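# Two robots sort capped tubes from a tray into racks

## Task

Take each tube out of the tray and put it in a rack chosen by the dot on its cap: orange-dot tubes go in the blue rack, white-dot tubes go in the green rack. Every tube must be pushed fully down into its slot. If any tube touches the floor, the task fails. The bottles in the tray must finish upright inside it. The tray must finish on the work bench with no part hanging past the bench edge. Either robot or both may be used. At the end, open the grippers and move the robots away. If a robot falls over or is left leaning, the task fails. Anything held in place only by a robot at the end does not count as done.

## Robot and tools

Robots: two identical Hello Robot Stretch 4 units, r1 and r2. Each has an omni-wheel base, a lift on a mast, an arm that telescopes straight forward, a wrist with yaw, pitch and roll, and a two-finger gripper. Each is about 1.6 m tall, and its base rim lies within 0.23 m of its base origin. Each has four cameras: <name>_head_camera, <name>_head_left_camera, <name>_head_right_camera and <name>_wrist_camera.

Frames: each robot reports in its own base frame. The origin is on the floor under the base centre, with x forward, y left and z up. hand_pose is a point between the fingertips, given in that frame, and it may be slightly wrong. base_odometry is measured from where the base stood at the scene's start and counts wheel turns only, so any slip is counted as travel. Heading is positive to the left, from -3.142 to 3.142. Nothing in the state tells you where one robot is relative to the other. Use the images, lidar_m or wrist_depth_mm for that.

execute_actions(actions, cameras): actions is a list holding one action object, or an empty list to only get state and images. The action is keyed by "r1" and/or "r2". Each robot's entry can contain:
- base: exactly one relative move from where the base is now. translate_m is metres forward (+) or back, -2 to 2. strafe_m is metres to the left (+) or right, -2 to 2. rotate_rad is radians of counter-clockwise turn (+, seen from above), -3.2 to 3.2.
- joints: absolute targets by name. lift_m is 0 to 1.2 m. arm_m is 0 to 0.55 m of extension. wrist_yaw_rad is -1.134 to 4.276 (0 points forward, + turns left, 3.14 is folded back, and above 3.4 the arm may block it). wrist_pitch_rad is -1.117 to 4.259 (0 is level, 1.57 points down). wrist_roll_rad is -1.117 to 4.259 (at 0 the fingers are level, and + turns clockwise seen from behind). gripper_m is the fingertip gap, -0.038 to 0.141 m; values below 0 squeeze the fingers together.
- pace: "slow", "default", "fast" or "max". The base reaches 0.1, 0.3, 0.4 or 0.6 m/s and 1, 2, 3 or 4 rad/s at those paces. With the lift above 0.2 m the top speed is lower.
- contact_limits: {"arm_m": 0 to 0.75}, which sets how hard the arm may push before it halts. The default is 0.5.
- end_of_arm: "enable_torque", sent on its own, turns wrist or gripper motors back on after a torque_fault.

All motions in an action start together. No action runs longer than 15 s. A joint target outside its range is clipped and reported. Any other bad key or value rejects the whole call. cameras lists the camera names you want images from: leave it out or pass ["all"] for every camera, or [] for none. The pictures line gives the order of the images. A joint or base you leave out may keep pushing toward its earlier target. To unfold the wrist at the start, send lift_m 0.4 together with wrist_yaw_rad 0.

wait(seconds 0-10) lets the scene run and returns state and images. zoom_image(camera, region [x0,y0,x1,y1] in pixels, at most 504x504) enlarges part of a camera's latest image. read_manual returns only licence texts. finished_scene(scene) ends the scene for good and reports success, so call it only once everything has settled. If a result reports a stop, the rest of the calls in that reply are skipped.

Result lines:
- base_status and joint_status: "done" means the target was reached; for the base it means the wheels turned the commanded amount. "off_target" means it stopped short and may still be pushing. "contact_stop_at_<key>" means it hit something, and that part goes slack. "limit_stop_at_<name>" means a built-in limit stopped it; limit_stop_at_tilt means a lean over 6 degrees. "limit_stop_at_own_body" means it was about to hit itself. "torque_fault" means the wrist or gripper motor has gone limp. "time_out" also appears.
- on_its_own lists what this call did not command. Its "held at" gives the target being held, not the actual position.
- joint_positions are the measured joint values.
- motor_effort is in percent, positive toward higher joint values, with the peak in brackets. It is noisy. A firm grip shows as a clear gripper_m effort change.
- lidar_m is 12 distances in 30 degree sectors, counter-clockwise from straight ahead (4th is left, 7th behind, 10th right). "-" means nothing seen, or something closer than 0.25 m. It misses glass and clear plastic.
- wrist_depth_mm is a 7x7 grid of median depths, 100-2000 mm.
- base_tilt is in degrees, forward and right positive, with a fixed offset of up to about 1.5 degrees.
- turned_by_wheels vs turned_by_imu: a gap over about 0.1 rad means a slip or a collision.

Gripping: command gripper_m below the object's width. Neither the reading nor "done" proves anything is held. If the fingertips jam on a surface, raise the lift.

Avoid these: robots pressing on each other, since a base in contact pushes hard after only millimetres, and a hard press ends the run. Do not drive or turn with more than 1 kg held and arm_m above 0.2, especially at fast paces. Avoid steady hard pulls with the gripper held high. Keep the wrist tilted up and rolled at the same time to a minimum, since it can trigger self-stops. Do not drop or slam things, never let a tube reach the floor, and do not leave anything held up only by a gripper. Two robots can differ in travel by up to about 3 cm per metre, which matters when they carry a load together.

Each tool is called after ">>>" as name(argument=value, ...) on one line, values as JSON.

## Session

>>> execute_actions(actions=[])

Scene clock: 0.00 s.
r1.base_odometry: x=+0.000 y=+0.000 heading=+0.000 (m, m, rad; r1's odometry frame)
r1.turned_by_wheels: +0.000 (rad since the last result)
r1.turned_by_imu: +0.000 (rad since the last result)
r1.base_tilt: forward=+0.9 right=-0.2 (deg)
r1.lidar_m: 3.62 3.77 1.00 1.06 1.56 2.89 1.29 1.01 0.98 1.07 1.55 3.36
r1.base_status: not commanded
r1.joint_positions: lift_m=+0.145 arm_m=+0.000 wrist_yaw_rad=+3.083 wrist_pitch_rad=-0.010 wrist_roll_rad=+0.004 gripper_m=+0.057
r1.joint_status: not commanded
r1.motor_effort: lift_m=+17 arm_m=-1 wrist_yaw_rad=+0 wrist_pitch_rad=-7 wrist_roll_rad=-2 gripper_m=-2 wheel_0=+0 wheel_1=+0 wheel_2=+0 (%)
r1.hand_pose: x=-0.1115 y=+0.1043 z=+0.3265 quat_wxyz=(+0.029, +0.005, +0.002, +1.000) (m; r1's base frame)
r1.wrist_depth_mm: - 145 1537 - - - - / - 144 1537 - - - - / - 123 172 - - - - / 106 139 212 - - - - / 141 1138 1499 - - - - / 991 1160 1138 1430 1182 1464 1464 / 820 878 778 891 788 904 946
r2.base_odometry: x=+0.000 y=+0.000 heading=+0.000 (m, m, rad; r2's odometry frame)
r2.turned_by_wheels: +0.000 (rad since the last result)
r2.turned_by_imu: +0.000 (rad since the last result)
r2.base_tilt: forward=+0.2 right=-0.2 (deg)
r2.lidar_m: 0.73 0.72 0.86 1.63 3.66 4.38 1.25 1.25 1.50 5.08 1.40 0.85
r2.base_status: not commanded
r2.joint_positions: lift_m=+0.276 arm_m=+0.001 wrist_yaw_rad=+3.131 wrist_pitch_rad=+0.003 wrist_roll_rad=+0.002 gripper_m=+0.057
r2.joint_status: not commanded
r2.motor_effort: lift_m=+19 arm_m=+0 wrist_yaw_rad=+0 wrist_pitch_rad=-7 wrist_roll_rad=+1 gripper_m=-3 wheel_0=+0 wheel_1=+0 wheel_2=+0 (%)
r2.hand_pose: x=-0.1152 y=+0.0906 z=+0.4536 quat_wxyz=(+0.006, -0.001, +0.001, +1.000) (m; r2's base frame)
r2.wrist_depth_mm: - 136 - - - - - / - 123 202 - - - - / - 131 193 - - - - / 135 137 - - - - - / - - - - - - - / 1255 1366 195 1576 202 1661 1708 / 1042 976 1078 137 1025 1138 1138
pictures: r1_head_camera, r1_head_left_camera, r1_head_right_camera, r1_wrist_camera, r2_head_camera, r2_head_left_camera, r2_head_right_camera, r2_wrist_camera
camera_calibration (this result's frames):
r1_wrist_camera: T_world_to_cam=[[0.038239, 0.998408, 0.0414559, -0.111414], [-0.0464526, 0.0432175, -0.997985, 0.382481], [-0.998188, 0.0362362, 0.0480313, 0.0916611], [0, 0, 0, 1]] pos_world=[0.113523, 0.091385, 0.381927]
r2_wrist_camera: T_world_to_cam=[[0.0607464, 0.998117, 0.00849971, -0.103462], [0.0264586, 0.00690226, -0.999626, 0.506709], [-0.997802, 0.0609486, -0.0259895, 0.117282], [0, 0, 0, 1]] pos_world=[0.109902, 0.0926214, 0.510447]
Images, in order (width x height): r1_head_camera 420x560, r1_head_left_camera 420x672, r1_head_right_camera 420x672, r1_wrist_camera 616x392, r2_head_camera 420x560, r2_head_left_camera 420x672, r2_head_right_camera 420x672, r2_wrist_camera 616x392.

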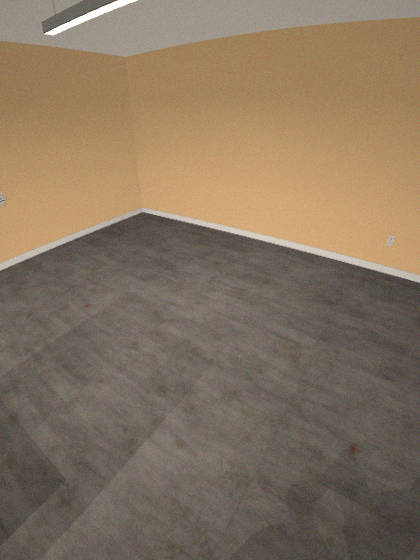

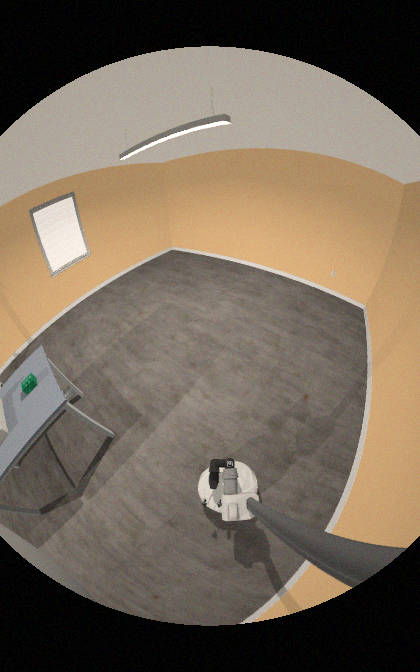

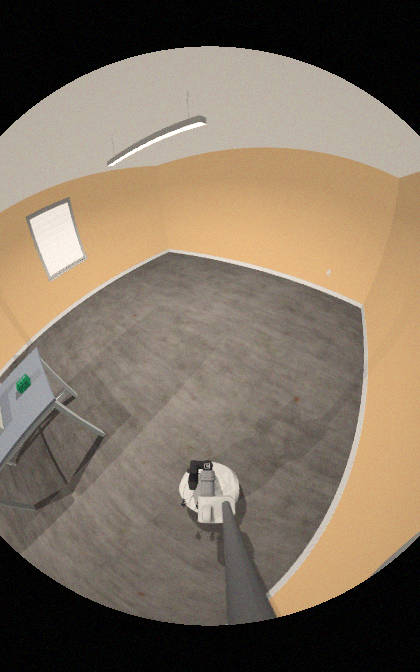

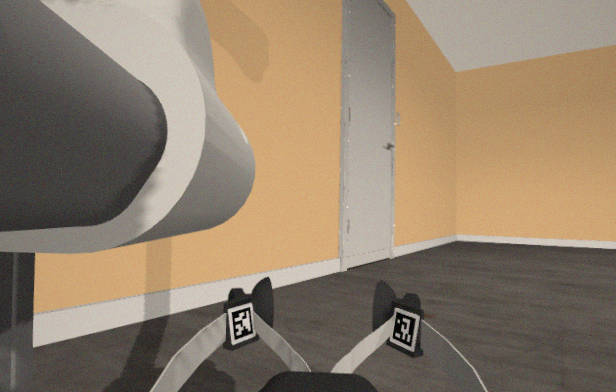

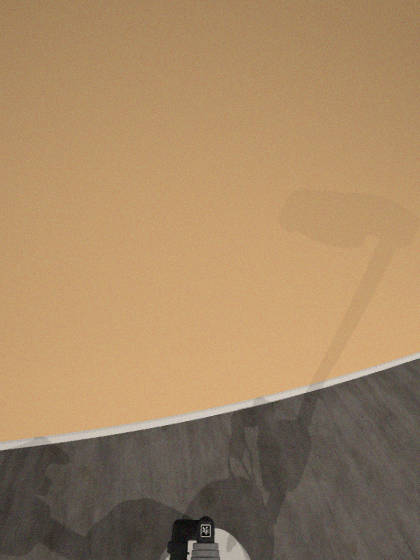

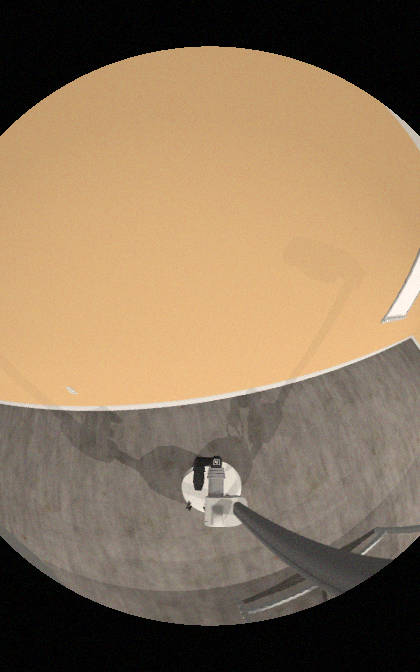

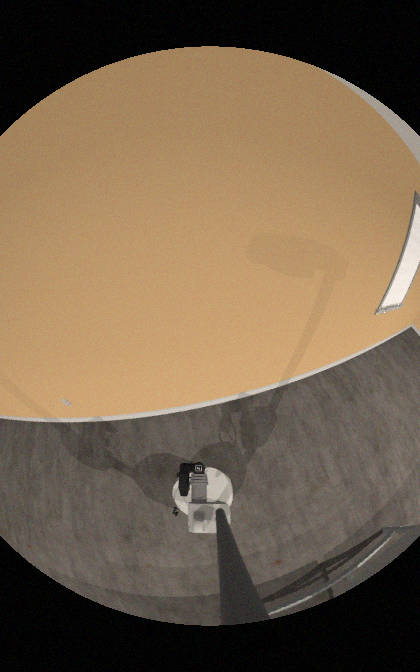

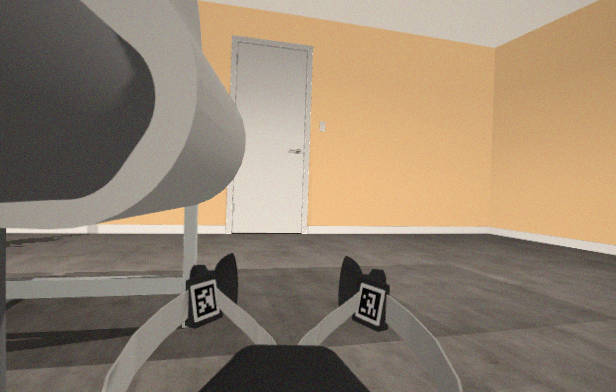

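>>> execute_actions(actions=[{"r1": {"base": {"rotate_rad": 1.7}, "pace": "fast"}, "r2": {"base": {"rotate_rad": -2.4}, "joints": {"lift_m": 0.2}, "pace": "fast"}}], cameras=["r1_head_camera", "r2_head_camera"])

Scene clock: 6.80 s.
r1.base_odometry: x=+0.000 y=+0.000 heading=+1.700 (m, m, rad; r1's odometry frame)
r1.turned_by_wheels: +1.700 (rad since the last result)
r1.turned_by_imu: +1.709 (rad since the last result)
r1.base_tilt: forward=+1.0 right=-0.1 (deg)
r1.lidar_m: 1.12 1.92 2.19 1.19 0.98 0.97 1.14 1.95 3.37 3.86 3.71 1.03
r1.base_status: done
r1.joint_positions: lift_m=+0.145 arm_m=+0.000 wrist_yaw_rad=+3.083 wrist_pitch_rad=-0.010 wrist_roll_rad=+0.004 gripper_m=+0.057
r1.joint_status: not commanded
r1.motor_effort: lift_m=+17(17) arm_m=-1(1) wrist_yaw_rad=+1(2) wrist_pitch_rad=-8(8) wrist_roll_rad=-1(2) gripper_m=-1(2) wheel_0=-1(7) wheel_1=+1(14) wheel_2=+1(13) (%)
r1.hand_pose: x=-0.1115 y=+0.1043 z=+0.3265 quat_wxyz=(+0.029, +0.005, +0.002, +1.000) (m; r1's base frame)
r1.wrist_depth_mm: - 145 1708 1430 1182 991 866 / - 144 1618 1464 1160 991 866 / - 123 172 1430 1160 976 854 / 106 139 212 1430 1160 976 854 / 141 - 1756 1397 1138 976 854 / 1182 1366 1138 1281 1042 960 842 / 820 878 778 891 788 878 831
r2.base_odometry: x=+0.000 y=+0.000 heading=-2.400 (m, m, rad; r2's odometry frame)
r2.turned_by_wheels: -2.400 (rad since the last result)
r2.turned_by_imu: -2.434 (rad since the last result)
r2.base_tilt: forward=+0.3 right=-0.2 (deg)
r2.lidar_m: 1.27 1.72 3.06 1.06 0.75 0.72 0.76 1.04 2.86 3.84 4.12 1.22
r2.base_status: done
r2.joint_positions: lift_m=+0.200 arm_m=+0.001 wrist_yaw_rad=+3.130 wrist_pitch_rad=+0.003 wrist_roll_rad=+0.002 gripper_m=+0.057
r2.joint_status: all done
r2.motor_effort: lift_m=+18(19) arm_m=+0(0) wrist_yaw_rad=+1(2) wrist_pitch_rad=-7(7) wrist_roll_rad=+0(1) gripper_m=-3(4) wheel_0=+1(9) wheel_1=+0(12) wheel_2=+0(9) (%)
r2.hand_pose: x=-0.1152 y=+0.0906 z=+0.3775 quat_wxyz=(+0.006, -0.001, +0.001, +1.000) (m; r2's base frame)
r2.wrist_depth_mm: - 136 960 891 809 741 676 / - 123 202 917 820 723 676 / - 131 193 904 809 732 676 / 135 138 976 917 809 732 676 / 1336 1160 1008 904 798 723 668 / 1281 1160 195 891 203 732 683 / 878 842 904 138 798 723 676
pictures: r1_head_camera, r2_head_camera
Images, in order (width x height): r1_head_camera 420x560, r2_head_camera 420x560.

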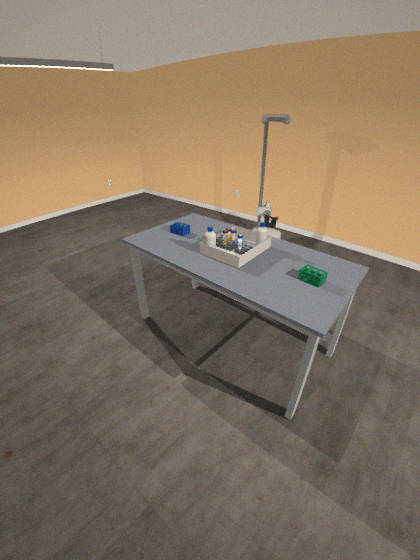

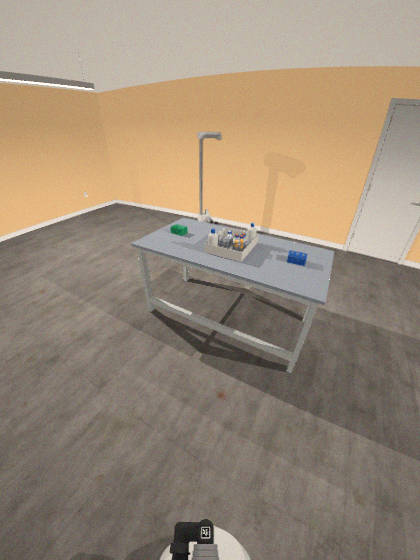

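>>> zoom_image(camera="r1_head_camera", region=[160, 200, 340, 300])

>>> zoom_image(camera="r2_head_camera", region=[160, 210, 320, 280])

Region (160, 200, 340, 300) of r1_head_camera's 420x560 image, scaled by 2.800, with more detail than that image has.

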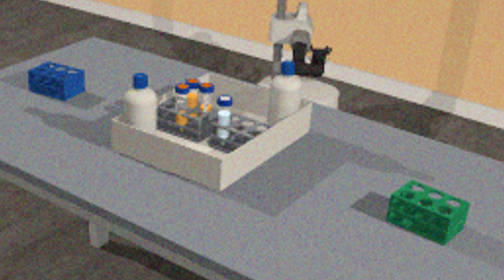

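Region (160, 210, 320, 280) of r2_head_camera's 420x560 image, scaled by 3.150, with more detail than that image has; it fills the top 220 rows of this view, and the rest is white.

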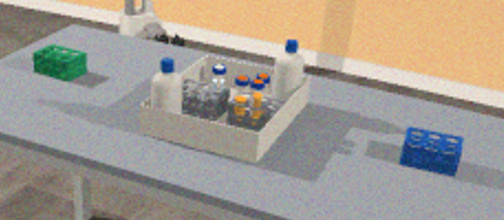

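>>> execute_actions(actions=[{"r1": {"base": {"rotate_rad": 0.256}, "pace": "fast"}, "r2": {"base": {"rotate_rad": 0.182}, "pace": "fast"}}], cameras=[])

>>> execute_actions(actions=[{"r1": {"base": {"translate_m": 1.33}, "joints": {"lift_m": 1.2, "wrist_yaw_rad": 0, "gripper_m": 0.07}, "pace": "max"}, "r2": {"base": {"translate_m": 1.22}, "joints": {"lift_m": 1.2, "wrist_yaw_rad": 0, "gripper_m": 0.07}, "pace": "max"}}], cameras=[])

>>> execute_actions(actions=[{"r1": {"base": {"rotate_rad": -0.98}, "joints": {"wrist_pitch_rad": 1.57, "arm_m": 0.3}, "pace": "fast"}, "r2": {"base": {"rotate_rad": -0.667}, "joints": {"wrist_pitch_rad": 1.57, "arm_m": 0.3}, "pace": "fast"}}], cameras=["r1_wrist_camera", "r2_wrist_camera"])

Scene clock: 15.23 s.
r1.base_odometry: x=+0.000 y=+0.000 heading=+1.956 (m, m, rad; r1's odometry frame)
r1.turned_by_wheels: +0.255 (rad since the last result)
r1.turned_by_imu: +0.256 (rad since the last result)
r1.base_tilt: forward=+1.0 right=-0.1 (deg)
r1.lidar_m: 1.41 4.57 1.46 1.06 0.99 1.04 1.42 3.36 3.46 3.92 1.08 1.01
r1.base_status: done
r1.joint_positions: lift_m=+0.145 arm_m=+0.000 wrist_yaw_rad=+3.083 wrist_pitch_rad=-0.010 wrist_roll_rad=+0.004 gripper_m=+0.057
r1.joint_status: not commanded
r1.motor_effort: lift_m=+17(17) arm_m=-1(1) wrist_yaw_rad=-2(2) wrist_pitch_rad=-7(7) wrist_roll_rad=-2(1) gripper_m=-4(3) wheel_0=-3(7) wheel_1=-2(11) wheel_2=-2(15) (%)
r1.hand_pose: x=-0.1115 y=+0.1043 z=+0.3265 quat_wxyz=(+0.029, +0.005, +0.002, +1.000) (m; r1's base frame)
r1.wrist_depth_mm: - 145 - 1921 1366 1060 891 / - 144 - 1921 1366 1060 891 / - 123 172 1921 1366 1060 878 / 106 139 211 1863 1336 1060 891 / 141 - - 1808 1336 1042 866 / 1182 1366 1138 1464 1182 1025 866 / 820 866 788 904 788 904 831
r2.base_odometry: x=+0.000 y=+0.000 heading=-2.218 (m, m, rad; r2's odometry frame)
r2.turned_by_wheels: +0.182 (rad since the last result)
r2.turned_by_imu: +0.184 (rad since the last result)
r2.base_tilt: forward=+0.2 right=-0.2 (deg)
r2.lidar_m: 1.36 5.09 1.80 0.91 0.74 0.73 0.82 1.31 3.68 4.10 3.98 1.21
r2.base_status: done
r2.joint_positions: lift_m=+0.200 arm_m=+0.001 wrist_yaw_rad=+3.130 wrist_pitch_rad=+0.003 wrist_roll_rad=+0.002 gripper_m=+0.057
r2.joint_status: not commanded
r2.motor_effort: lift_m=+18(18) arm_m=+0(0) wrist_yaw_rad=+1(1) wrist_pitch_rad=-7(7) wrist_roll_rad=+0(1) gripper_m=-2(2) wheel_0=-1(6) wheel_1=+0(4) wheel_2=+0(7) (%)
r2.hand_pose: x=-0.1152 y=+0.0906 z=+0.3775 quat_wxyz=(+0.006, -0.001, +0.001, +1.000) (m; r2's base frame)
r2.wrist_depth_mm: - 136 1138 976 842 723 647 / - 123 202 976 854 715 654 / - 131 193 991 842 741 640 / 135 137 1078 976 831 723 647 / 1921 1499 1138 976 820 723 640 / 1255 1308 195 976 202 723 654 / 866 842 931 137 820 707 647
pictures: none
No camera images: the call's "cameras" was empty. Leave "cameras" out to get every camera's image.

Scene clock: 18.93 s.
r1.base_odometry: x=-0.499 y=+1.233 heading=+1.956 (m, m, rad; r1's odometry frame)
r1.turned_by_wheels: +0.000 (rad since the last result)
r1.turned_by_imu: +0.004 (rad since the last result)
r1.base_tilt: forward=+1.0 right=-0.1 (deg)
r1.lidar_m: 0.39 4.24 2.49 1.79 1.71 1.75 2.36 4.49 0.41 0.29 0.27 0.28
r1.base_status: done
r1.joint_positions: lift_m=+1.200 arm_m=+0.000 wrist_yaw_rad=+0.000 wrist_pitch_rad=-0.011 wrist_roll_rad=+0.004 gripper_m=+0.070
r1.joint_status: all done
r1.motor_effort: lift_m=+20(24) arm_m=-1(1) wrist_yaw_rad=+0(12) wrist_pitch_rad=-8(9) wrist_roll_rad=-1(2) gripper_m=-4(3) wheel_0=+0(10) wheel_1=+1(8) wheel_2=+1(11) (%)
r1.hand_pose: x=+0.4598 y=-0.0874 z=+1.3808 quat_wxyz=(+1.000, +0.002, -0.005, +0.000) (m; r1's base frame)
r1.wrist_depth_mm: - - - - - 1921 - / - - - - - - - / - - - - - - - / - - - - - - - / - - - - - - - / - - 216 - - - - / - - - - - - -
r2.base_odometry: x=-0.735 y=-0.973 heading=-2.218 (m, m, rad; r2's odometry frame)
r2.turned_by_wheels: +0.000 (rad since the last result)
r2.turned_by_imu: -0.006 (rad since the last result)
r2.base_tilt: forward=+0.3 right=-0.2 (deg)
r2.lidar_m: 0.33 0.52 4.09 2.03 1.69 1.67 1.84 2.96 0.77 0.37 0.30 0.28
r2.base_status: done
r2.joint_positions: lift_m=+1.199 arm_m=+0.001 wrist_yaw_rad=+0.000 wrist_pitch_rad=+0.003 wrist_roll_rad=+0.002 gripper_m=+0.070
r2.joint_status: all done
r2.motor_effort: lift_m=+20(26) arm_m=+0(0) wrist_yaw_rad=+1(6) wrist_pitch_rad=-7(7) wrist_roll_rad=+1(0) gripper_m=-1(2) wheel_0=-1(7) wheel_1=-1(6) wheel_2=+0(14) (%)
r2.hand_pose: x=+0.4608 y=-0.0874 z=+1.3769 quat_wxyz=(+1.000, +0.001, +0.001, +0.000) (m; r2's base frame)
r2.wrist_depth_mm: - - - - - - - / - - - - - - - / - - - - - - - / - - - - - - - / - - - - - - - / - - 213 - 206 - - / - - - 137 - - -
pictures: none
No camera images: the call's "cameras" was empty. Leave "cameras" out to get every camera's image.

Scene clock: 21.20 s.
r1.base_odometry: x=-0.499 y=+1.233 heading=+0.976 (m, m, rad; r1's odometry frame)
r1.turned_by_wheels: -0.979 (rad since the last result)
r1.turned_by_imu: -0.985 (rad since the last result)
r1.base_tilt: forward=+1.1 right=-0.1 (deg)
r1.lidar_m: 0.26 0.29 0.41 4.22 2.33 1.78 1.69 1.82 2.53 4.50 0.40 0.27
r1.base_status: done
r1.joint_positions: lift_m=+1.200 arm_m=+0.299 wrist_yaw_rad=+0.000 wrist_pitch_rad=+1.570 wrist_roll_rad=+0.004 gripper_m=+0.070
r1.joint_status: all done
r1.motor_effort: lift_m=+21(20) arm_m=+5(5) wrist_yaw_rad=-2(3) wrist_pitch_rad=+2(4) wrist_roll_rad=-1(1) gripper_m=-3(2) wheel_0=+3(8) wheel_1=+4(8) wheel_2=+2(8) (%)
r1.hand_pose: x=+0.4703 y=-0.0874 z=+1.0893 quat_wxyz=(+0.707, +0.001, +0.707, -0.001) (m; r1's base frame)
r1.wrist_depth_mm: 580 574 564 554 549 544 544 / 559 569 564 492 492 539 539 / 559 569 564 549 544 544 535 / 574 569 559 415 544 539 530 / 574 564 554 554 544 539 535 / 569 559 217 549 539 539 530 / 1366 1336 1098 544 539 530 525
r2.base_odometry: x=-0.735 y=-0.973 heading=-2.885 (m, m, rad; r2's odometry frame)
r2.turned_by_wheels: -0.667 (rad since the last result)
r2.turned_by_imu: -0.676 (rad since the last result)
r2.base_tilt: forward=+0.2 right=-0.2 (deg)
r2.lidar_m: 0.29 0.31 0.43 4.27 2.33 1.73 1.67 1.75 2.45 4.47 0.43 0.31
r2.base_status: done
r2.joint_positions: lift_m=+1.199 arm_m=+0.299 wrist_yaw_rad=+0.000 wrist_pitch_rad=+1.570 wrist_roll_rad=+0.002 gripper_m=+0.070
r2.joint_status: all done
r2.motor_effort: lift_m=+20(20) arm_m=+7(8) wrist_yaw_rad=+2(0) wrist_pitch_rad=+1(6) wrist_roll_rad=+1(1) gripper_m=-2(4) wheel_0=+1(5) wheel_1=+2(4) wheel_2=+0(5) (%)
r2.hand_pose: x=+0.4700 y=-0.0874 z=+1.0892 quat_wxyz=(+0.708, +0.001, +0.707, -0.001) (m; r2's base frame)
r2.wrist_depth_mm: 535 535 539 544 544 554 559 / 539 530 504 484 492 559 564 / 535 535 544 544 554 559 564 / 539 544 407 554 554 564 564 / 539 544 549 549 559 564 569 / 539 544 214 554 205 559 569 / 1281 1281 1078 137 1336 1336 1397
pictures: r1_wrist_camera, r2_wrist_camera
camera_calibration (this result's frames):
r1_wrist_camera: T_world_to_cam=[[0.0414814, -0.998917, -0.021094, -0.0818861], [-0.998388, -0.0406221, -0.039649, 0.575547], [0.0387492, 0.0227047, -0.998991, 1.29437], [0, 0, 0, 1]] pos_world=[0.52786, -0.0878056, 1.31416]
r2_wrist_camera: T_world_to_cam=[[0.0085066, -0.998726, 0.0497402, -0.161655], [-0.999726, -0.00740903, 0.0222089, 0.495796], [-0.0218121, -0.0499155, -0.998515, 1.31947], [0, 0, 0, 1]] pos_world=[0.525815, -0.0919137, 1.31454]
Images, in order (width x height): r1_wrist_camera 616x392, r2_wrist_camera 616x392.

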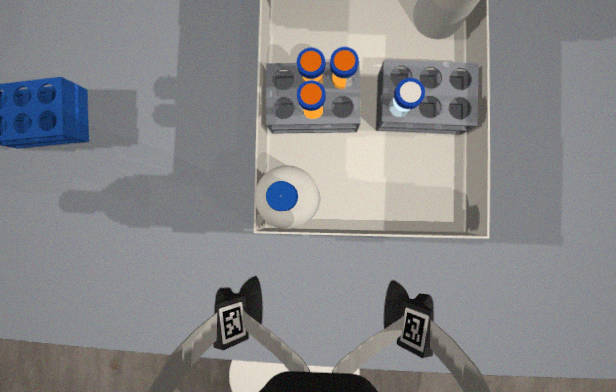

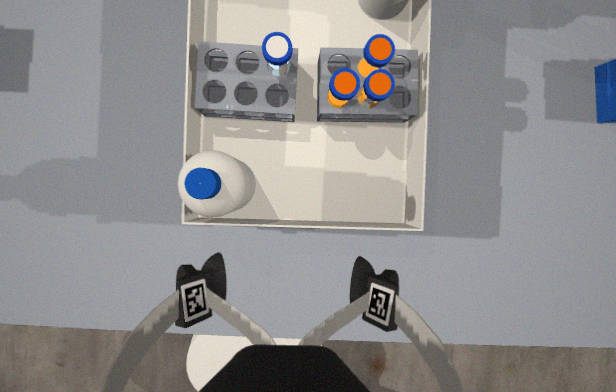

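>>> zoom_image(camera="r1_wrist_camera", region=[250, 20, 500, 150])

Region (250, 20, 500, 150) of r1_wrist_camera's 616x392 image, scaled by 2.016; it fills the top 262 rows of this view, and the rest is white.

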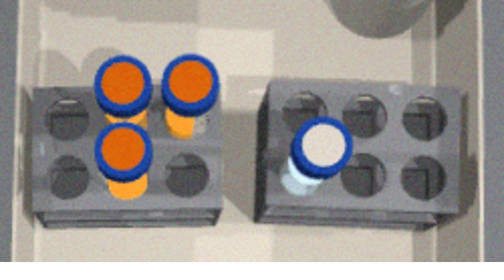

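>>> execute_actions(actions=[{"r1": {"base": {"strafe_m": 0.021}, "joints": {"arm_m": 0.488, "lift_m": 1.04, "gripper_m": 0.065}, "pace": "fast"}, "r2": {"base": {"strafe_m": 0.018}, "pace": "fast"}}], cameras=["r1_wrist_camera"])

Scene clock: 31.50 s.
r1.base_odometry: x=-0.517 y=+1.244 heading=+0.976 (m, m, rad; r1's odometry frame)
r1.turned_by_wheels: +0.000 (rad since the last result)
r1.turned_by_imu: -0.001 (rad since the last result)
r1.base_tilt: forward=+1.0 right=-0.1 (deg)
r1.lidar_m: 0.25 0.28 0.44 4.22 2.32 1.76 1.68 1.78 2.54 4.48 0.40 0.28
r1.base_status: done
r1.joint_positions: lift_m=+1.040 arm_m=+0.487 wrist_yaw_rad=+0.000 wrist_pitch_rad=+1.570 wrist_roll_rad=+0.004 gripper_m=+0.065
r1.joint_status: all done
r1.motor_effort: lift_m=+14(18) arm_m=+5(5) wrist_yaw_rad=-2(0) wrist_pitch_rad=+0(2) wrist_roll_rad=-2(2) gripper_m=+0(2) wheel_0=+0(8) wheel_1=+0(11) wheel_2=+0(3) (%)
r1.hand_pose: x=+0.6583 y=-0.0874 z=+0.9300 quat_wxyz=(+0.707, +0.001, +0.707, -0.001) (m; r1's base frame)
r1.wrist_depth_mm: 413 404 402 394 392 384 256 / 407 404 399 392 387 370 249 / 407 404 397 389 384 379 332 / 404 402 397 389 384 382 342 / 404 397 397 327 325 319 325 / 404 399 319 384 320 377 345 / 402 394 384 325 377 375 351
r2.base_odometry: x=-0.731 y=-0.991 heading=-2.885 (m, m, rad; r2's odometry frame)
r2.turned_by_wheels: +0.000 (rad since the last result)
r2.turned_by_imu: +0.000 (rad since the last result)
r2.base_tilt: forward=+0.2 right=-0.2 (deg)
r2.lidar_m: 0.28 0.30 0.42 4.26 2.32 1.73 1.67 1.75 2.46 4.49 0.42 0.31
r2.base_status: done
r2.joint_positions: lift_m=+1.199 arm_m=+0.299 wrist_yaw_rad=+0.000 wrist_pitch_rad=+1.570 wrist_roll_rad=+0.002 gripper_m=+0.070
r2.joint_status: not commanded
r2.motor_effort: lift_m=+20(20) arm_m=+8(7) wrist_yaw_rad=+0(1) wrist_pitch_rad=+1(1) wrist_roll_rad=+1(1) gripper_m=-6(2) wheel_0=+2(7) wheel_1=-1(5) wheel_2=+0(1) (%)
r2.hand_pose: x=+0.4700 y=-0.0874 z=+1.0892 quat_wxyz=(+0.708, +0.001, +0.707, -0.001) (m; r2's base frame)
r2.wrist_depth_mm: 530 535 544 539 508 559 559 / 530 535 512 488 492 559 569 / 530 539 544 549 554 564 564 / 539 539 415 554 549 559 569 / 535 539 544 554 559 564 569 / 539 539 214 559 206 574 574 / 1308 1308 1098 137 1336 1336 1366
pictures: r1_wrist_camera
camera_calibration (this result's frames):
r1_wrist_camera: T_world_to_cam=[[0.0414778, -0.998917, -0.0210991, -0.093035], [-0.998393, -0.0406212, -0.0395256, 0.756769], [0.0386257, 0.0227046, -0.998996, 1.12807], [0, 0, 0, 1]] pos_world=[0.715839, -0.0878057, 1.15488]
Images, in order (width x height): r1_wrist_camera 616x392.

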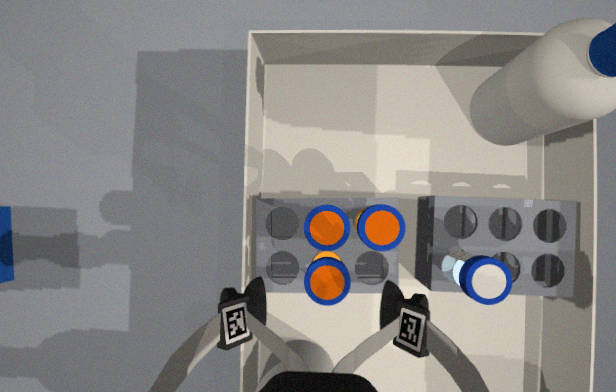

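>>> execute_actions(actions=[{"r1": {"base": {"strafe_m": -0.003}, "joints": {"lift_m": 0.98}}}], cameras=["r1_wrist_camera"])

Scene clock: 34.00 s.
r1.base_odometry: x=-0.514 y=+1.243 heading=+0.977 (m, m, rad; r1's odometry frame)
r1.turned_by_wheels: +0.000 (rad since the last result)
r1.turned_by_imu: +0.000 (rad since the last result)
r1.base_tilt: forward=+1.1 right=-0.1 (deg)
r1.lidar_m: 0.26 0.28 0.42 4.21 2.32 1.78 1.70 1.80 2.54 4.51 0.37 0.27
r1.base_status: done
r1.joint_positions: lift_m=+0.980 arm_m=+0.487 wrist_yaw_rad=+0.000 wrist_pitch_rad=+1.570 wrist_roll_rad=+0.004 gripper_m=+0.065
r1.joint_status: all done
r1.motor_effort: lift_m=+14(13) arm_m=+5(5) wrist_yaw_rad=+1(1) wrist_pitch_rad=-1(0) wrist_roll_rad=-2(2) gripper_m=-3(1) wheel_0=-1(7) wheel_1=+3(5) wheel_2=+0(1) (%)
r1.hand_pose: x=+0.6583 y=-0.0874 z=+0.8700 quat_wxyz=(+0.707, +0.001, +0.707, -0.001) (m; r1's base frame)
r1.wrist_depth_mm: 347 343 340 310 306 301 262 / 345 342 338 332 327 324 239 / 345 342 336 330 329 322 319 / 343 338 334 329 324 315 317 / 343 338 306 219 265 263 258 / 342 336 256 206 263 260 200 / 340 336 290 324 317 317 314
r2.base_odometry: x=-0.731 y=-0.991 heading=-2.885 (m, m, rad; r2's odometry frame)
r2.turned_by_wheels: +0.000 (rad since the last result)
r2.turned_by_imu: +0.000 (rad since the last result)
r2.base_tilt: forward=+0.2 right=-0.3 (deg)
r2.lidar_m: 0.29 0.31 0.43 4.24 2.33 1.73 1.66 1.78 2.49 4.49 0.41 0.30
r2.base_status: not commanded
r2.joint_positions: lift_m=+1.199 arm_m=+0.299 wrist_yaw_rad=+0.000 wrist_pitch_rad=+1.570 wrist_roll_rad=+0.002 gripper_m=+0.070
r2.joint_status: not commanded
r2.motor_effort: lift_m=+21(21) arm_m=+7(7) wrist_yaw_rad=-1(1) wrist_pitch_rad=+1(1) wrist_roll_rad=+1(1) gripper_m=-3(3) wheel_0=+1(1) wheel_1=-1(1) wheel_2=+0(0) (%)
r2.hand_pose: x=+0.4700 y=-0.0874 z=+1.0892 quat_wxyz=(+0.708, +0.001, +0.707, -0.001) (m; r2's base frame)
r2.wrist_depth_mm: 530 535 535 544 430 200 559 / 535 535 508 504 496 559 569 / 535 539 539 539 544 559 569 / 539 544 413 549 554 569 569 / 539 539 544 554 554 569 569 / 535 544 213 554 206 564 564 / 1281 1308 1078 137 1336 1308 1366
pictures: r1_wrist_camera
camera_calibration (this result's frames):
r1_wrist_camera: T_world_to_cam=[[0.0414778, -0.998917, -0.0210991, -0.0943003], [-0.998393, -0.0406212, -0.0395244, 0.754401], [0.0386245, 0.0227046, -0.998996, 1.06816], [0, 0, 0, 1]] pos_world=[0.715842, -0.0878057, 1.09492]
Images, in order (width x height): r1_wrist_camera 616x392.

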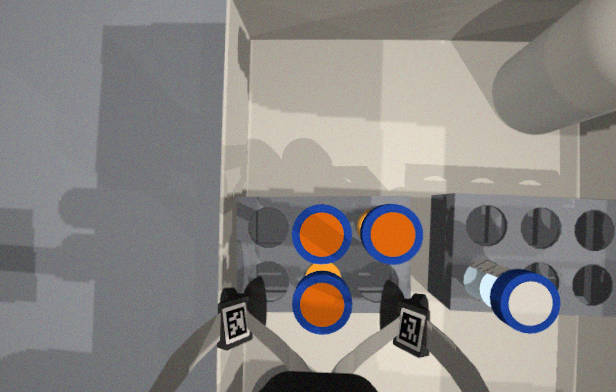

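>>> execute_actions(actions=[{"r1": {"joints": {"gripper_m": 0.012}}}], cameras=[])

>>> execute_actions(actions=[{"r1": {"joints": {"lift_m": 1.1}, "pace": "fast"}}], cameras=["r1_wrist_camera"])

Scene clock: 37.93 s.
r1.base_odometry: x=-0.514 y=+1.243 heading=+0.977 (m, m, rad; r1's odometry frame)
r1.turned_by_wheels: +0.000 (rad since the last result)
r1.turned_by_imu: -0.001 (rad since the last result)
r1.base_tilt: forward=+1.0 right=+0.0 (deg)
r1.lidar_m: 0.25 0.31 0.43 4.22 2.36 1.77 1.70 1.80 2.50 4.51 0.36 0.27
r1.base_status: not commanded
r1.joint_positions: lift_m=+0.980 arm_m=+0.487 wrist_yaw_rad=+0.000 wrist_pitch_rad=+1.570 wrist_roll_rad=+0.004 gripper_m=+0.012
r1.joint_status: all done
r1.motor_effort: lift_m=+14(14) arm_m=+5(5) wrist_yaw_rad=-1(1) wrist_pitch_rad=+0(1) wrist_roll_rad=-2(2) gripper_m=-11(9) wheel_0=-1(1) wheel_1=+3(3) wheel_2=+0(0) (%)
r1.hand_pose: x=+0.6583 y=-0.0874 z=+0.8700 quat_wxyz=(+0.707, +0.001, +0.707, -0.001) (m; r1's base frame)
r1.wrist_depth_mm: 349 343 340 309 306 300 263 / 347 342 338 330 327 324 239 / 345 342 338 330 325 322 319 / 343 340 336 327 324 289 317 / 342 338 306 266 265 262 258 / 340 338 286 198 264 260 199 / 342 336 289 324 319 317 315
r2.base_odometry: x=-0.731 y=-0.991 heading=-2.885 (m, m, rad; r2's odometry frame)
r2.turned_by_wheels: +0.000 (rad since the last result)
r2.turned_by_imu: +0.000 (rad since the last result)
r2.base_tilt: forward=+0.2 right=-0.2 (deg)
r2.lidar_m: 0.28 0.30 0.43 4.25 2.33 1.72 1.67 1.77 2.50 4.49 0.42 0.30
r2.base_status: not commanded
r2.joint_positions: lift_m=+1.199 arm_m=+0.299 wrist_yaw_rad=+0.000 wrist_pitch_rad=+1.570 wrist_roll_rad=+0.002 gripper_m=+0.070
r2.joint_status: not commanded
r2.motor_effort: lift_m=+21(20) arm_m=+7(7) wrist_yaw_rad=+1(1) wrist_pitch_rad=+2(1) wrist_roll_rad=+1(1) gripper_m=-4(2) wheel_0=+1(1) wheel_1=-1(1) wheel_2=+0(0) (%)
r2.hand_pose: x=+0.4700 y=-0.0874 z=+1.0892 quat_wxyz=(+0.708, +0.001, +0.707, -0.001) (m; r2's base frame)
r2.wrist_depth_mm: 535 535 539 539 421 200 554 / 535 535 512 500 492 559 564 / 535 539 544 544 554 559 564 / 539 539 415 549 554 564 569 / 535 544 549 549 559 564 569 / 539 544 214 559 206 569 569 / 1281 1281 1118 137 1336 1336 1366
pictures: none
No camera images: the call's "cameras" was empty. Leave "cameras" out to get every camera's image.

Scene clock: 39.20 s.
r1.base_odometry: x=-0.514 y=+1.243 heading=+0.977 (m, m, rad; r1's odometry frame)
r1.turned_by_wheels: +0.000 (rad since the last result)
r1.turned_by_imu: +0.000 (rad since the last result)
r1.base_tilt: forward=+0.9 right=-0.1 (deg)
r1.lidar_m: 0.25 0.28 0.44 4.24 2.34 1.78 1.70 1.80 2.52 4.51 0.37 0.28
r1.base_status: not commanded
r1.joint_positions: lift_m=+1.100 arm_m=+0.487 wrist_yaw_rad=+0.000 wrist_pitch_rad=+1.570 wrist_roll_rad=+0.004 gripper_m=+0.012
r1.joint_status: all done
r1.motor_effort: lift_m=+21(24) arm_m=+5(5) wrist_yaw_rad=-1(1) wrist_pitch_rad=-1(1) wrist_roll_rad=-1(1) gripper_m=-11(12) wheel_0=-1(1) wheel_1=+3(3) wheel_2=+0(0) (%)
r1.hand_pose: x=+0.6583 y=-0.0874 z=+0.9894 quat_wxyz=(+0.707, +0.001, +0.707, -0.001) (m; r1's base frame)
r1.wrist_depth_mm: 477 469 462 455 452 445 442 / 473 466 459 452 445 366 286 / 473 462 462 452 442 415 436 / 469 466 459 445 442 436 436 / 466 459 455 387 384 377 433 / 466 459 455 198 436 436 430 / 462 459 452 345 436 433 430
r2.base_odometry: x=-0.731 y=-0.991 heading=-2.885 (m, m, rad; r2's odometry frame)
r2.turned_by_wheels: +0.000 (rad since the last result)
r2.turned_by_imu: +0.000 (rad since the last result)
r2.base_tilt: forward=+0.3 right=-0.1 (deg)
r2.lidar_m: 0.29 0.30 0.42 4.25 2.32 1.74 1.65 1.75 2.49 4.49 0.42 0.32
r2.base_status: not commanded
r2.joint_positions: lift_m=+1.199 arm_m=+0.299 wrist_yaw_rad=+0.000 wrist_pitch_rad=+1.570 wrist_roll_rad=+0.002 gripper_m=+0.070
r2.joint_status: not commanded
r2.motor_effort: lift_m=+20(20) arm_m=+7(7) wrist_yaw_rad=+0(1) wrist_pitch_rad=+1(1) wrist_roll_rad=+1(1) gripper_m=-2(3) wheel_0=+1(1) wheel_1=-1(1) wheel_2=+0(0) (%)
r2.hand_pose: x=+0.4700 y=-0.0874 z=+1.0892 quat_wxyz=(+0.708, +0.001, +0.707, -0.001) (m; r2's base frame)
r2.wrist_depth_mm: 530 539 535 544 500 554 559 / 530 539 512 496 492 559 564 / 535 544 539 544 544 564 564 / 535 539 415 549 549 569 569 / 539 544 549 554 559 564 569 / 535 539 214 559 205 569 569 / 1255 1336 1078 137 1336 1336 1366
pictures: r1_wrist_camera
camera_calibration (this result's frames):
r1_wrist_camera: T_world_to_cam=[[0.0414768, -0.998917, -0.0211011, -0.0917785], [-0.998395, -0.0406213, -0.0394756, 0.759062], [0.0385757, 0.0227046, -0.998998, 1.18746], [0, 0, 0, 1]] pos_world=[0.715843, -0.0878057, 1.21429]
Images, in order (width x height): r1_wrist_camera 616x392.

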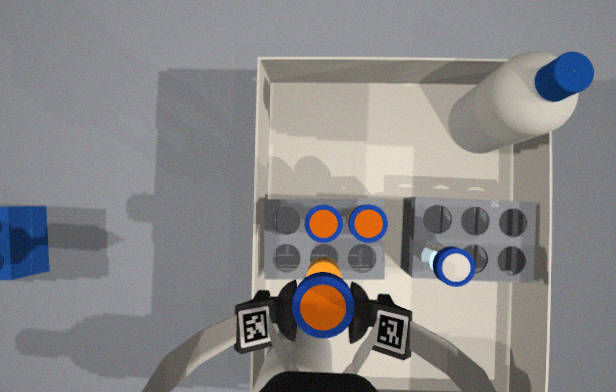

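>>> execute_actions(actions=[{"r1": {"base": {"strafe_m": 0.38}, "joints": {"arm_m": 0.47}, "pace": "fast"}, "r2": {"joints": {"arm_m": 0.507, "lift_m": 1.04}}}], cameras=["r1_wrist_camera", "r2_wrist_camera"])

Scene clock: 42.70 s.
r1.base_odometry: x=-0.829 y=+1.455 heading=+0.977 (m, m, rad; r1's odometry frame)
r1.turned_by_wheels: +0.000 (rad since the last result)
r1.turned_by_imu: -0.001 (rad since the last result)
r1.base_tilt: forward=+1.0 right=+0.0 (deg)
r1.lidar_m: 0.28 0.30 3.98 3.84 2.33 1.74 1.67 1.78 2.50 1.01 0.42 0.31
r1.base_status: done
r1.joint_positions: lift_m=+1.100 arm_m=+0.471 wrist_yaw_rad=+0.000 wrist_pitch_rad=+1.570 wrist_roll_rad=+0.004 gripper_m=+0.012
r1.joint_status: all done
r1.motor_effort: lift_m=+20(21) arm_m=-5(6) wrist_yaw_rad=-2(1) wrist_pitch_rad=-1(0) wrist_roll_rad=-1(2) gripper_m=-10(11) wheel_0=+0(9) wheel_1=+1(12) wheel_2=+0(0) (%)
r1.hand_pose: x=+0.6420 y=-0.0874 z=+0.9895 quat_wxyz=(+0.707, +0.001, +0.707, -0.001) (m; r1's base frame)
r1.wrist_depth_mm: 1281 469 459 455 452 442 442 / 1281 466 462 459 449 442 439 / 1281 466 459 452 445 442 439 / 1281 466 455 449 445 439 436 / 1255 462 455 392 442 439 436 / 1255 462 455 198 439 439 433 / 1281 459 449 449 439 436 430
r2.base_odometry: x=-0.731 y=-0.991 heading=-2.885 (m, m, rad; r2's odometry frame)
r2.turned_by_wheels: +0.000 (rad since the last result)
r2.turned_by_imu: +0.000 (rad since the last result)
r2.base_tilt: forward=+0.2 right=-0.2 (deg)
r2.lidar_m: 0.28 0.29 0.45 4.26 2.32 1.74 1.67 1.76 2.47 4.48 0.43 0.29
r2.base_status: not commanded
r2.joint_positions: lift_m=+1.040 arm_m=+0.506 wrist_yaw_rad=+0.000 wrist_pitch_rad=+1.570 wrist_roll_rad=+0.002 gripper_m=+0.070
r2.joint_status: all done
r2.motor_effort: lift_m=+17(19) arm_m=+8(7) wrist_yaw_rad=+1(0) wrist_pitch_rad=+0(0) wrist_roll_rad=+1(1) gripper_m=-2(3) wheel_0=+1(1) wheel_1=-1(1) wheel_2=+0(0) (%)
r2.hand_pose: x=+0.6768 y=-0.0874 z=+0.9299 quat_wxyz=(+0.707, +0.001, +0.707, -0.001) (m; r2's base frame)
r2.wrist_depth_mm: 377 379 384 389 389 392 399 / 382 382 382 387 384 251 399 / 379 382 384 389 392 320 402 / 382 384 387 389 394 384 402 / 382 384 327 330 338 340 407 / 384 384 213 387 206 342 404 / 387 373 370 137 399 370 413
pictures: r1_wrist_camera, r2_wrist_camera
camera_calibration (this result's frames):
r1_wrist_camera: T_world_to_cam=[[0.0413064, -0.998924, -0.0211062, -0.0909902], [-0.998406, -0.0404535, -0.0393535, 0.742777], [0.0384573, 0.0226981, -0.999002, 1.18825], [0, 0, 0, 1]] pos_world=[0.699655, -0.0878154, 1.21438]
r2_wrist_camera: T_world_to_cam=[[0.00851217, -0.998726, 0.0497368, -0.155493], [-0.999717, -0.00739408, 0.0226211, 0.705741], [-0.0222246, -0.0499153, -0.998506, 1.16521], [0, 0, 0, 1]] pos_world=[0.732761, -0.0919145, 1.15524]
Images, in order (width x height): r1_wrist_camera 616x392, r2_wrist_camera 616x392.

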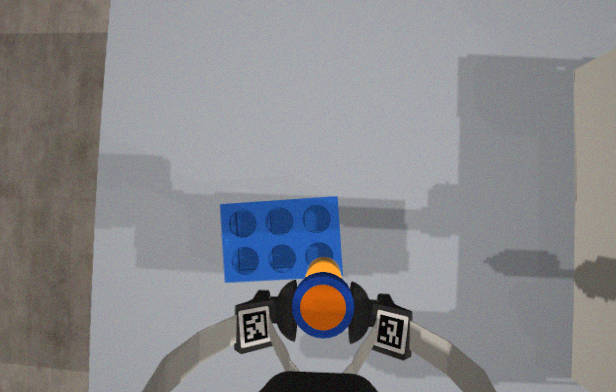

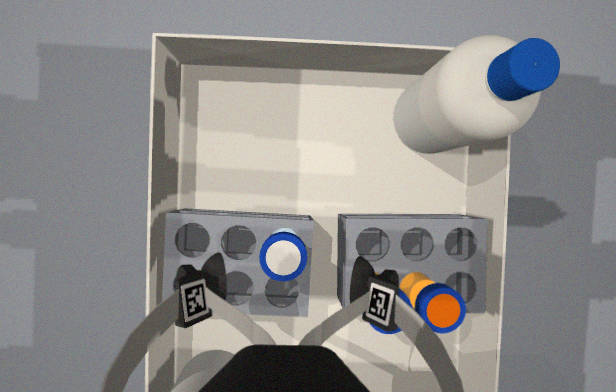

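>>> zoom_image(camera="r1_wrist_camera", region=[200, 180, 410, 350])

>>> zoom_image(camera="r2_wrist_camera", region=[160, 200, 480, 350])

Region (200, 180, 410, 350) of r1_wrist_camera's 616x392 image, scaled by 2.400; it fills the top 408 rows of this view, and the rest is white.

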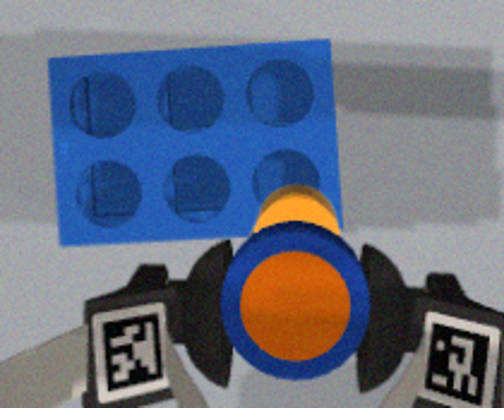

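Region (160, 200, 480, 350) of r2_wrist_camera's 616x392 image, scaled by 1.575; it fills the top 236 rows of this view, and the rest is white.

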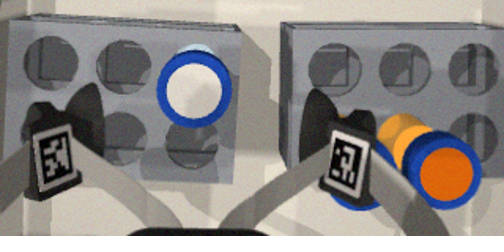

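>>> execute_actions(actions=[{"r1": {"base": {"strafe_m": 0.0045}, "joints": {"arm_m": 0.474, "lift_m": 1.045}}, "r2": {"base": {"strafe_m": 0.005}, "joints": {"arm_m": 0.512, "gripper_m": 0.056, "lift_m": 0.98}}}], cameras=["r1_wrist_camera", "r2_wrist_camera"])

Scene clock: 47.37 s.
r1.base_odometry: x=-0.833 y=+1.458 heading=+0.977 (m, m, rad; r1's odometry frame)
r1.turned_by_wheels: +0.000 (rad since the last result)
r1.turned_by_imu: -0.001 (rad since the last result)
r1.base_tilt: forward=+0.9 right=-0.2 (deg)
r1.lidar_m: 0.26 0.30 3.96 3.83 2.36 1.74 1.68 1.76 2.50 1.06 0.43 0.27
r1.base_status: done
r1.joint_positions: lift_m=+1.045 arm_m=+0.473 wrist_yaw_rad=+0.000 wrist_pitch_rad=+1.570 wrist_roll_rad=+0.004 gripper_m=+0.012
r1.joint_status: all done
r1.motor_effort: lift_m=+14(20) arm_m=+5(3) wrist_yaw_rad=+1(3) wrist_pitch_rad=-1(0) wrist_roll_rad=-2(1) gripper_m=-11(10) wheel_0=+1(9) wheel_1=-2(6) wheel_2=+0(1) (%)
r1.hand_pose: x=+0.6442 y=-0.0874 z=+0.9350 quat_wxyz=(+0.707, +0.001, +0.707, -0.001) (m; r1's base frame)
r1.wrist_depth_mm: 1229 413 407 404 399 392 389 / 1229 410 404 399 394 389 384 / 1229 410 402 397 392 389 387 / 1229 407 402 397 392 387 384 / 1205 404 394 336 392 387 379 / 1205 404 397 198 387 382 382 / 1182 402 394 392 387 379 379
r2.base_odometry: x=-0.730 y=-0.996 heading=-2.885 (m, m, rad; r2's odometry frame)
r2.turned_by_wheels: +0.000 (rad since the last result)
r2.turned_by_imu: -0.001 (rad since the last result)
r2.base_tilt: forward=+0.2 right=-0.2 (deg)
r2.lidar_m: 0.28 0.30 0.43 4.24 2.30 1.74 1.67 1.75 2.46 4.48 0.40 0.29
r2.base_status: done
r2.joint_positions: lift_m=+0.980 arm_m=+0.511 wrist_yaw_rad=+0.000 wrist_pitch_rad=+1.570 wrist_roll_rad=+0.002 gripper_m=+0.056
r2.joint_status: all done
r2.motor_effort: lift_m=+17(18) arm_m=+7(7) wrist_yaw_rad=+2(0) wrist_pitch_rad=-1(2) wrist_roll_rad=+1(1) gripper_m=-5(4) wheel_0=-2(7) wheel_1=-1(5) wheel_2=+0(0) (%)
r2.hand_pose: x=+0.6818 y=-0.0874 z=+0.8699 quat_wxyz=(+0.707, +0.001, +0.707, -0.001) (m; r2's base frame)
r2.wrist_depth_mm: 319 320 298 293 307 282 191 / 322 322 324 327 330 213 192 / 322 322 324 329 330 273 272 / 324 325 327 329 332 338 291 / 324 298 270 271 296 304 343 / 325 268 195 216 202 277 343 / 325 324 330 137 306 216 347
pictures: r1_wrist_camera, r2_wrist_camera
camera_calibration (this result's frames):
r1_wrist_camera: T_world_to_cam=[[0.0412728, -0.998925, -0.0211079, -0.0922054], [-0.998409, -0.0404208, -0.0393132, 0.742739], [0.0384177, 0.0226968, -0.999004, 1.13377], [0, 0, 0, 1]] pos_world=[0.701806, -0.0878173, 1.1599]
r2_wrist_camera: T_world_to_cam=[[0.00839746, -0.998727, 0.0497368, -0.152473], [-0.999717, -0.00727897, 0.0226269, 0.712101], [-0.022236, -0.0499127, -0.998506, 1.10542], [0, 0, 0, 1]] pos_world=[0.73776, -0.091921, 1.09524]
Images, in order (width x height): r1_wrist_camera 616x392, r2_wrist_camera 616x392.

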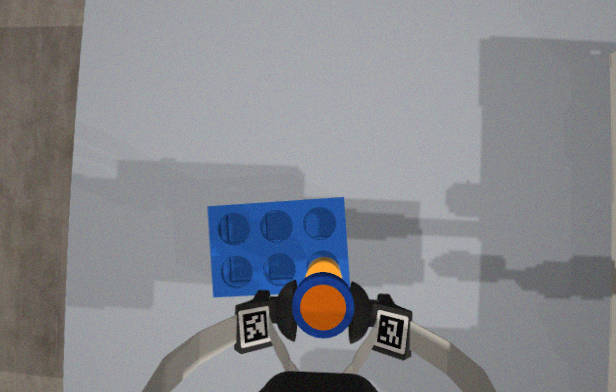

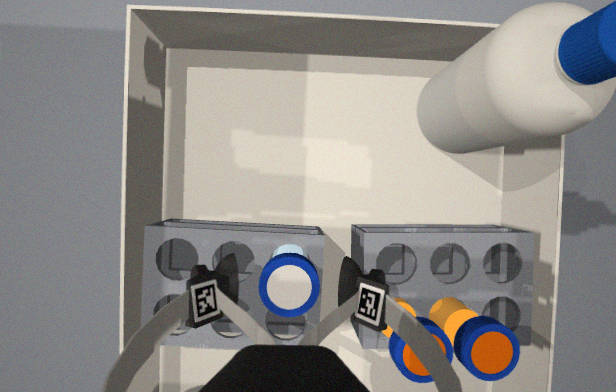

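>>> zoom_image(camera="r1_wrist_camera", region=[200, 180, 410, 350])

Region (200, 180, 410, 350) of r1_wrist_camera's 616x392 image, scaled by 2.400; it fills the top 408 rows of this view, and the rest is white.

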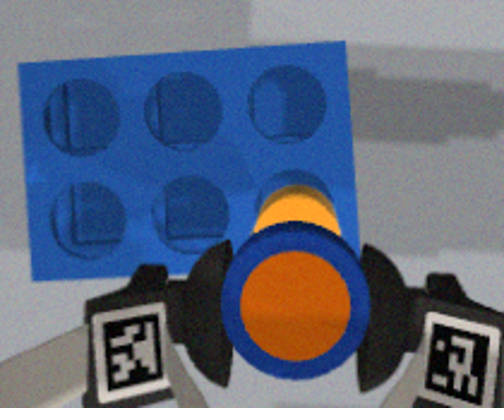

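>>> execute_actions(actions=[{"r1": {"joints": {"lift_m": 0.975}}, "r2": {"joints": {"gripper_m": 0.012}}}], cameras=["r1_wrist_camera"])

Scene clock: 49.53 s.
r1.base_odometry: x=-0.833 y=+1.458 heading=+0.977 (m, m, rad; r1's odometry frame)
r1.turned_by_wheels: +0.000 (rad since the last result)
r1.turned_by_imu: +0.000 (rad since the last result)
r1.base_tilt: forward=+0.9 right=-0.2 (deg)
r1.lidar_m: 0.28 0.31 3.97 3.82 2.34 1.74 1.69 1.80 2.54 1.06 0.40 0.30
r1.base_status: not commanded
r1.joint_positions: lift_m=+0.975 arm_m=+0.473 wrist_yaw_rad=+0.000 wrist_pitch_rad=+1.570 wrist_roll_rad=+0.004 gripper_m=+0.012
r1.joint_status: all done
r1.motor_effort: lift_m=+13(14) arm_m=+5(5) wrist_yaw_rad=-1(3) wrist_pitch_rad=-1(1) wrist_roll_rad=-1(1) gripper_m=-10(12) wheel_0=+1(1) wheel_1=-2(2) wheel_2=+0(0) (%)
r1.hand_pose: x=+0.6442 y=-0.0874 z=+0.8650 quat_wxyz=(+0.707, +0.001, +0.707, -0.001) (m; r1's base frame)
r1.wrist_depth_mm: 343 338 334 330 327 324 319 / 342 338 332 329 325 322 319 / 340 336 332 327 324 319 315 / 340 334 330 325 322 319 315 / 336 332 268 265 320 319 314 / 336 332 268 198 317 315 312 / 334 332 325 324 317 314 312
r2.base_odometry: x=-0.730 y=-0.996 heading=-2.885 (m, m, rad; r2's odometry frame)
r2.turned_by_wheels: +0.000 (rad since the last result)
r2.turned_by_imu: +0.000 (rad since the last result)
r2.base_tilt: forward=+0.3 right=-0.2 (deg)
r2.lidar_m: 0.28 0.31 0.44 4.24 2.33 1.74 1.66 1.76 2.47 4.49 0.41 0.32
r2.base_status: not commanded
r2.joint_positions: lift_m=+0.980 arm_m=+0.511 wrist_yaw_rad=+0.000 wrist_pitch_rad=+1.570 wrist_roll_rad=+0.002 gripper_m=+0.012
r2.joint_status: all done
r2.motor_effort: lift_m=+17(17) arm_m=+8(7) wrist_yaw_rad=+0(0) wrist_pitch_rad=+0(0) wrist_roll_rad=+1(1) gripper_m=-11(11) wheel_0=-2(2) wheel_1=-1(1) wheel_2=+0(0) (%)
r2.hand_pose: x=+0.6818 y=-0.0874 z=+0.8699 quat_wxyz=(+0.707, +0.001, +0.707, -0.001) (m; r2's base frame)
r2.wrist_depth_mm: 320 322 298 294 306 281 191 / 320 324 325 329 329 213 191 / 322 324 325 329 330 273 272 / 325 325 327 330 332 336 291 / 325 296 268 271 304 307 291 / 327 268 193 204 193 277 343 / 327 293 329 144 306 217 345
pictures: r1_wrist_camera
camera_calibration (this result's frames):
r1_wrist_camera: T_world_to_cam=[[0.041273, -0.998925, -0.0211079, -0.0936833], [-0.998409, -0.040421, -0.0393133, 0.739989], [0.0384178, 0.0226969, -0.999004, 1.06384], [0, 0, 0, 1]] pos_world=[0.701808, -0.0878173, 1.08989]
Images, in order (width x height): r1_wrist_camera 616x392.

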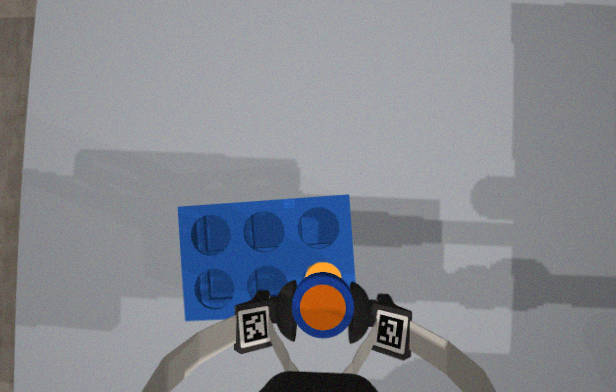

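>>> execute_actions(actions=[{"r1": {"joints": {"gripper_m": 0.06}}, "r2": {"joints": {"lift_m": 1.1}, "pace": "fast"}}], cameras=["r1_wrist_camera", "r2_wrist_camera"])

Scene clock: 51.07 s.
r1.base_odometry: x=-0.833 y=+1.458 heading=+0.977 (m, m, rad; r1's odometry frame)
r1.turned_by_wheels: +0.000 (rad since the last result)
r1.turned_by_imu: +0.000 (rad since the last result)
r1.base_tilt: forward=+1.0 right=-0.1 (deg)
r1.lidar_m: 0.27 0.28 3.93 3.84 2.33 1.72 1.68 1.77 2.50 1.05 0.39 0.28
r1.base_status: not commanded
r1.joint_positions: lift_m=+0.975 arm_m=+0.473 wrist_yaw_rad=+0.000 wrist_pitch_rad=+1.570 wrist_roll_rad=+0.004 gripper_m=+0.060
r1.joint_status: all done
r1.motor_effort: lift_m=+14(14) arm_m=+5(5) wrist_yaw_rad=+1(0) wrist_pitch_rad=-1(0) wrist_roll_rad=-1(2) gripper_m=-4(10) wheel_0=+1(1) wheel_1=-2(2) wheel_2=+0(0) (%)
r1.hand_pose: x=+0.6442 y=-0.0874 z=+0.8650 quat_wxyz=(+0.707, +0.001, +0.707, -0.001) (m; r1's base frame)
r1.wrist_depth_mm: 343 338 334 329 325 322 320 / 342 338 332 329 325 320 319 / 340 336 332 329 324 320 317 / 338 334 329 324 324 319 315 / 336 332 270 265 320 319 314 / 336 330 267 203 217 315 314 / 334 329 325 320 317 314 312
r2.base_odometry: x=-0.730 y=-0.996 heading=-2.885 (m, m, rad; r2's odometry frame)
r2.turned_by_wheels: +0.000 (rad since the last result)
r2.turned_by_imu: +0.000 (rad since the last result)
r2.base_tilt: forward=+0.2 right=-0.2 (deg)
r2.lidar_m: 0.28 0.29 0.42 4.25 2.33 1.72 1.64 1.77 2.50 4.49 0.45 0.32
r2.base_status: not commanded
r2.joint_positions: lift_m=+1.100 arm_m=+0.511 wrist_yaw_rad=+0.000 wrist_pitch_rad=+1.570 wrist_roll_rad=+0.002 gripper_m=+0.012
r2.joint_status: all done
r2.motor_effort: lift_m=+22(26) arm_m=+8(7) wrist_yaw_rad=+0(1) wrist_pitch_rad=+0(1) wrist_roll_rad=+1(1) gripper_m=-11(12) wheel_0=-2(2) wheel_1=-1(1) wheel_2=+0(0) (%)
r2.hand_pose: x=+0.6818 y=-0.0874 z=+0.9895 quat_wxyz=(+0.707, +0.001, +0.707, -0.001) (m; r2's base frame)
r2.wrist_depth_mm: 436 439 442 445 452 455 459 / 436 436 436 442 424 315 462 / 439 442 442 449 452 399 466 / 436 445 445 452 452 462 466 / 442 442 389 392 397 459 469 / 442 442 192 204 193 466 473 / 442 445 389 143 462 469 473
pictures: r1_wrist_camera, r2_wrist_camera
camera_calibration (this result's frames):
r1_wrist_camera: T_world_to_cam=[[0.0412731, -0.998925, -0.0211079, -0.0936834], [-0.998409, -0.040421, -0.0393132, 0.739992], [0.0384177, 0.0226969, -0.999004, 1.06384], [0, 0, 0, 1]] pos_world=[0.701811, -0.0878173, 1.08989]
r2_wrist_camera: T_world_to_cam=[[0.00839744, -0.998727, 0.0497368, -0.15842], [-0.999717, -0.00727894, 0.022627, 0.709399], [-0.0222361, -0.0499127, -0.998506, 1.2248], [0, 0, 0, 1]] pos_world=[0.737764, -0.091921, 1.2148]
Images, in order (width x height): r1_wrist_camera 616x392, r2_wrist_camera 616x392.

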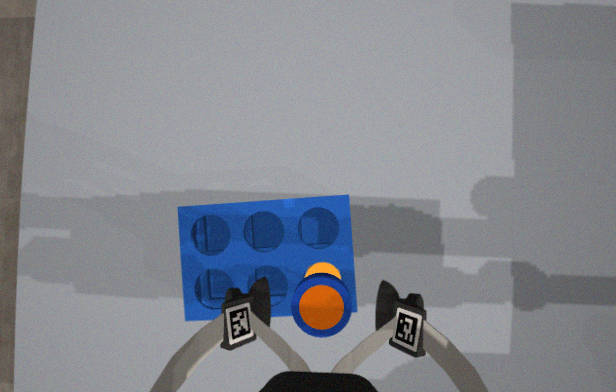

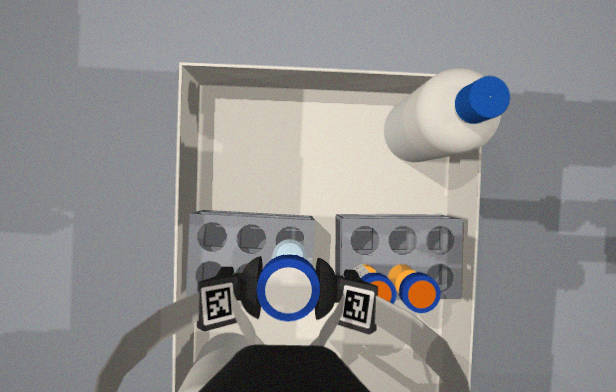

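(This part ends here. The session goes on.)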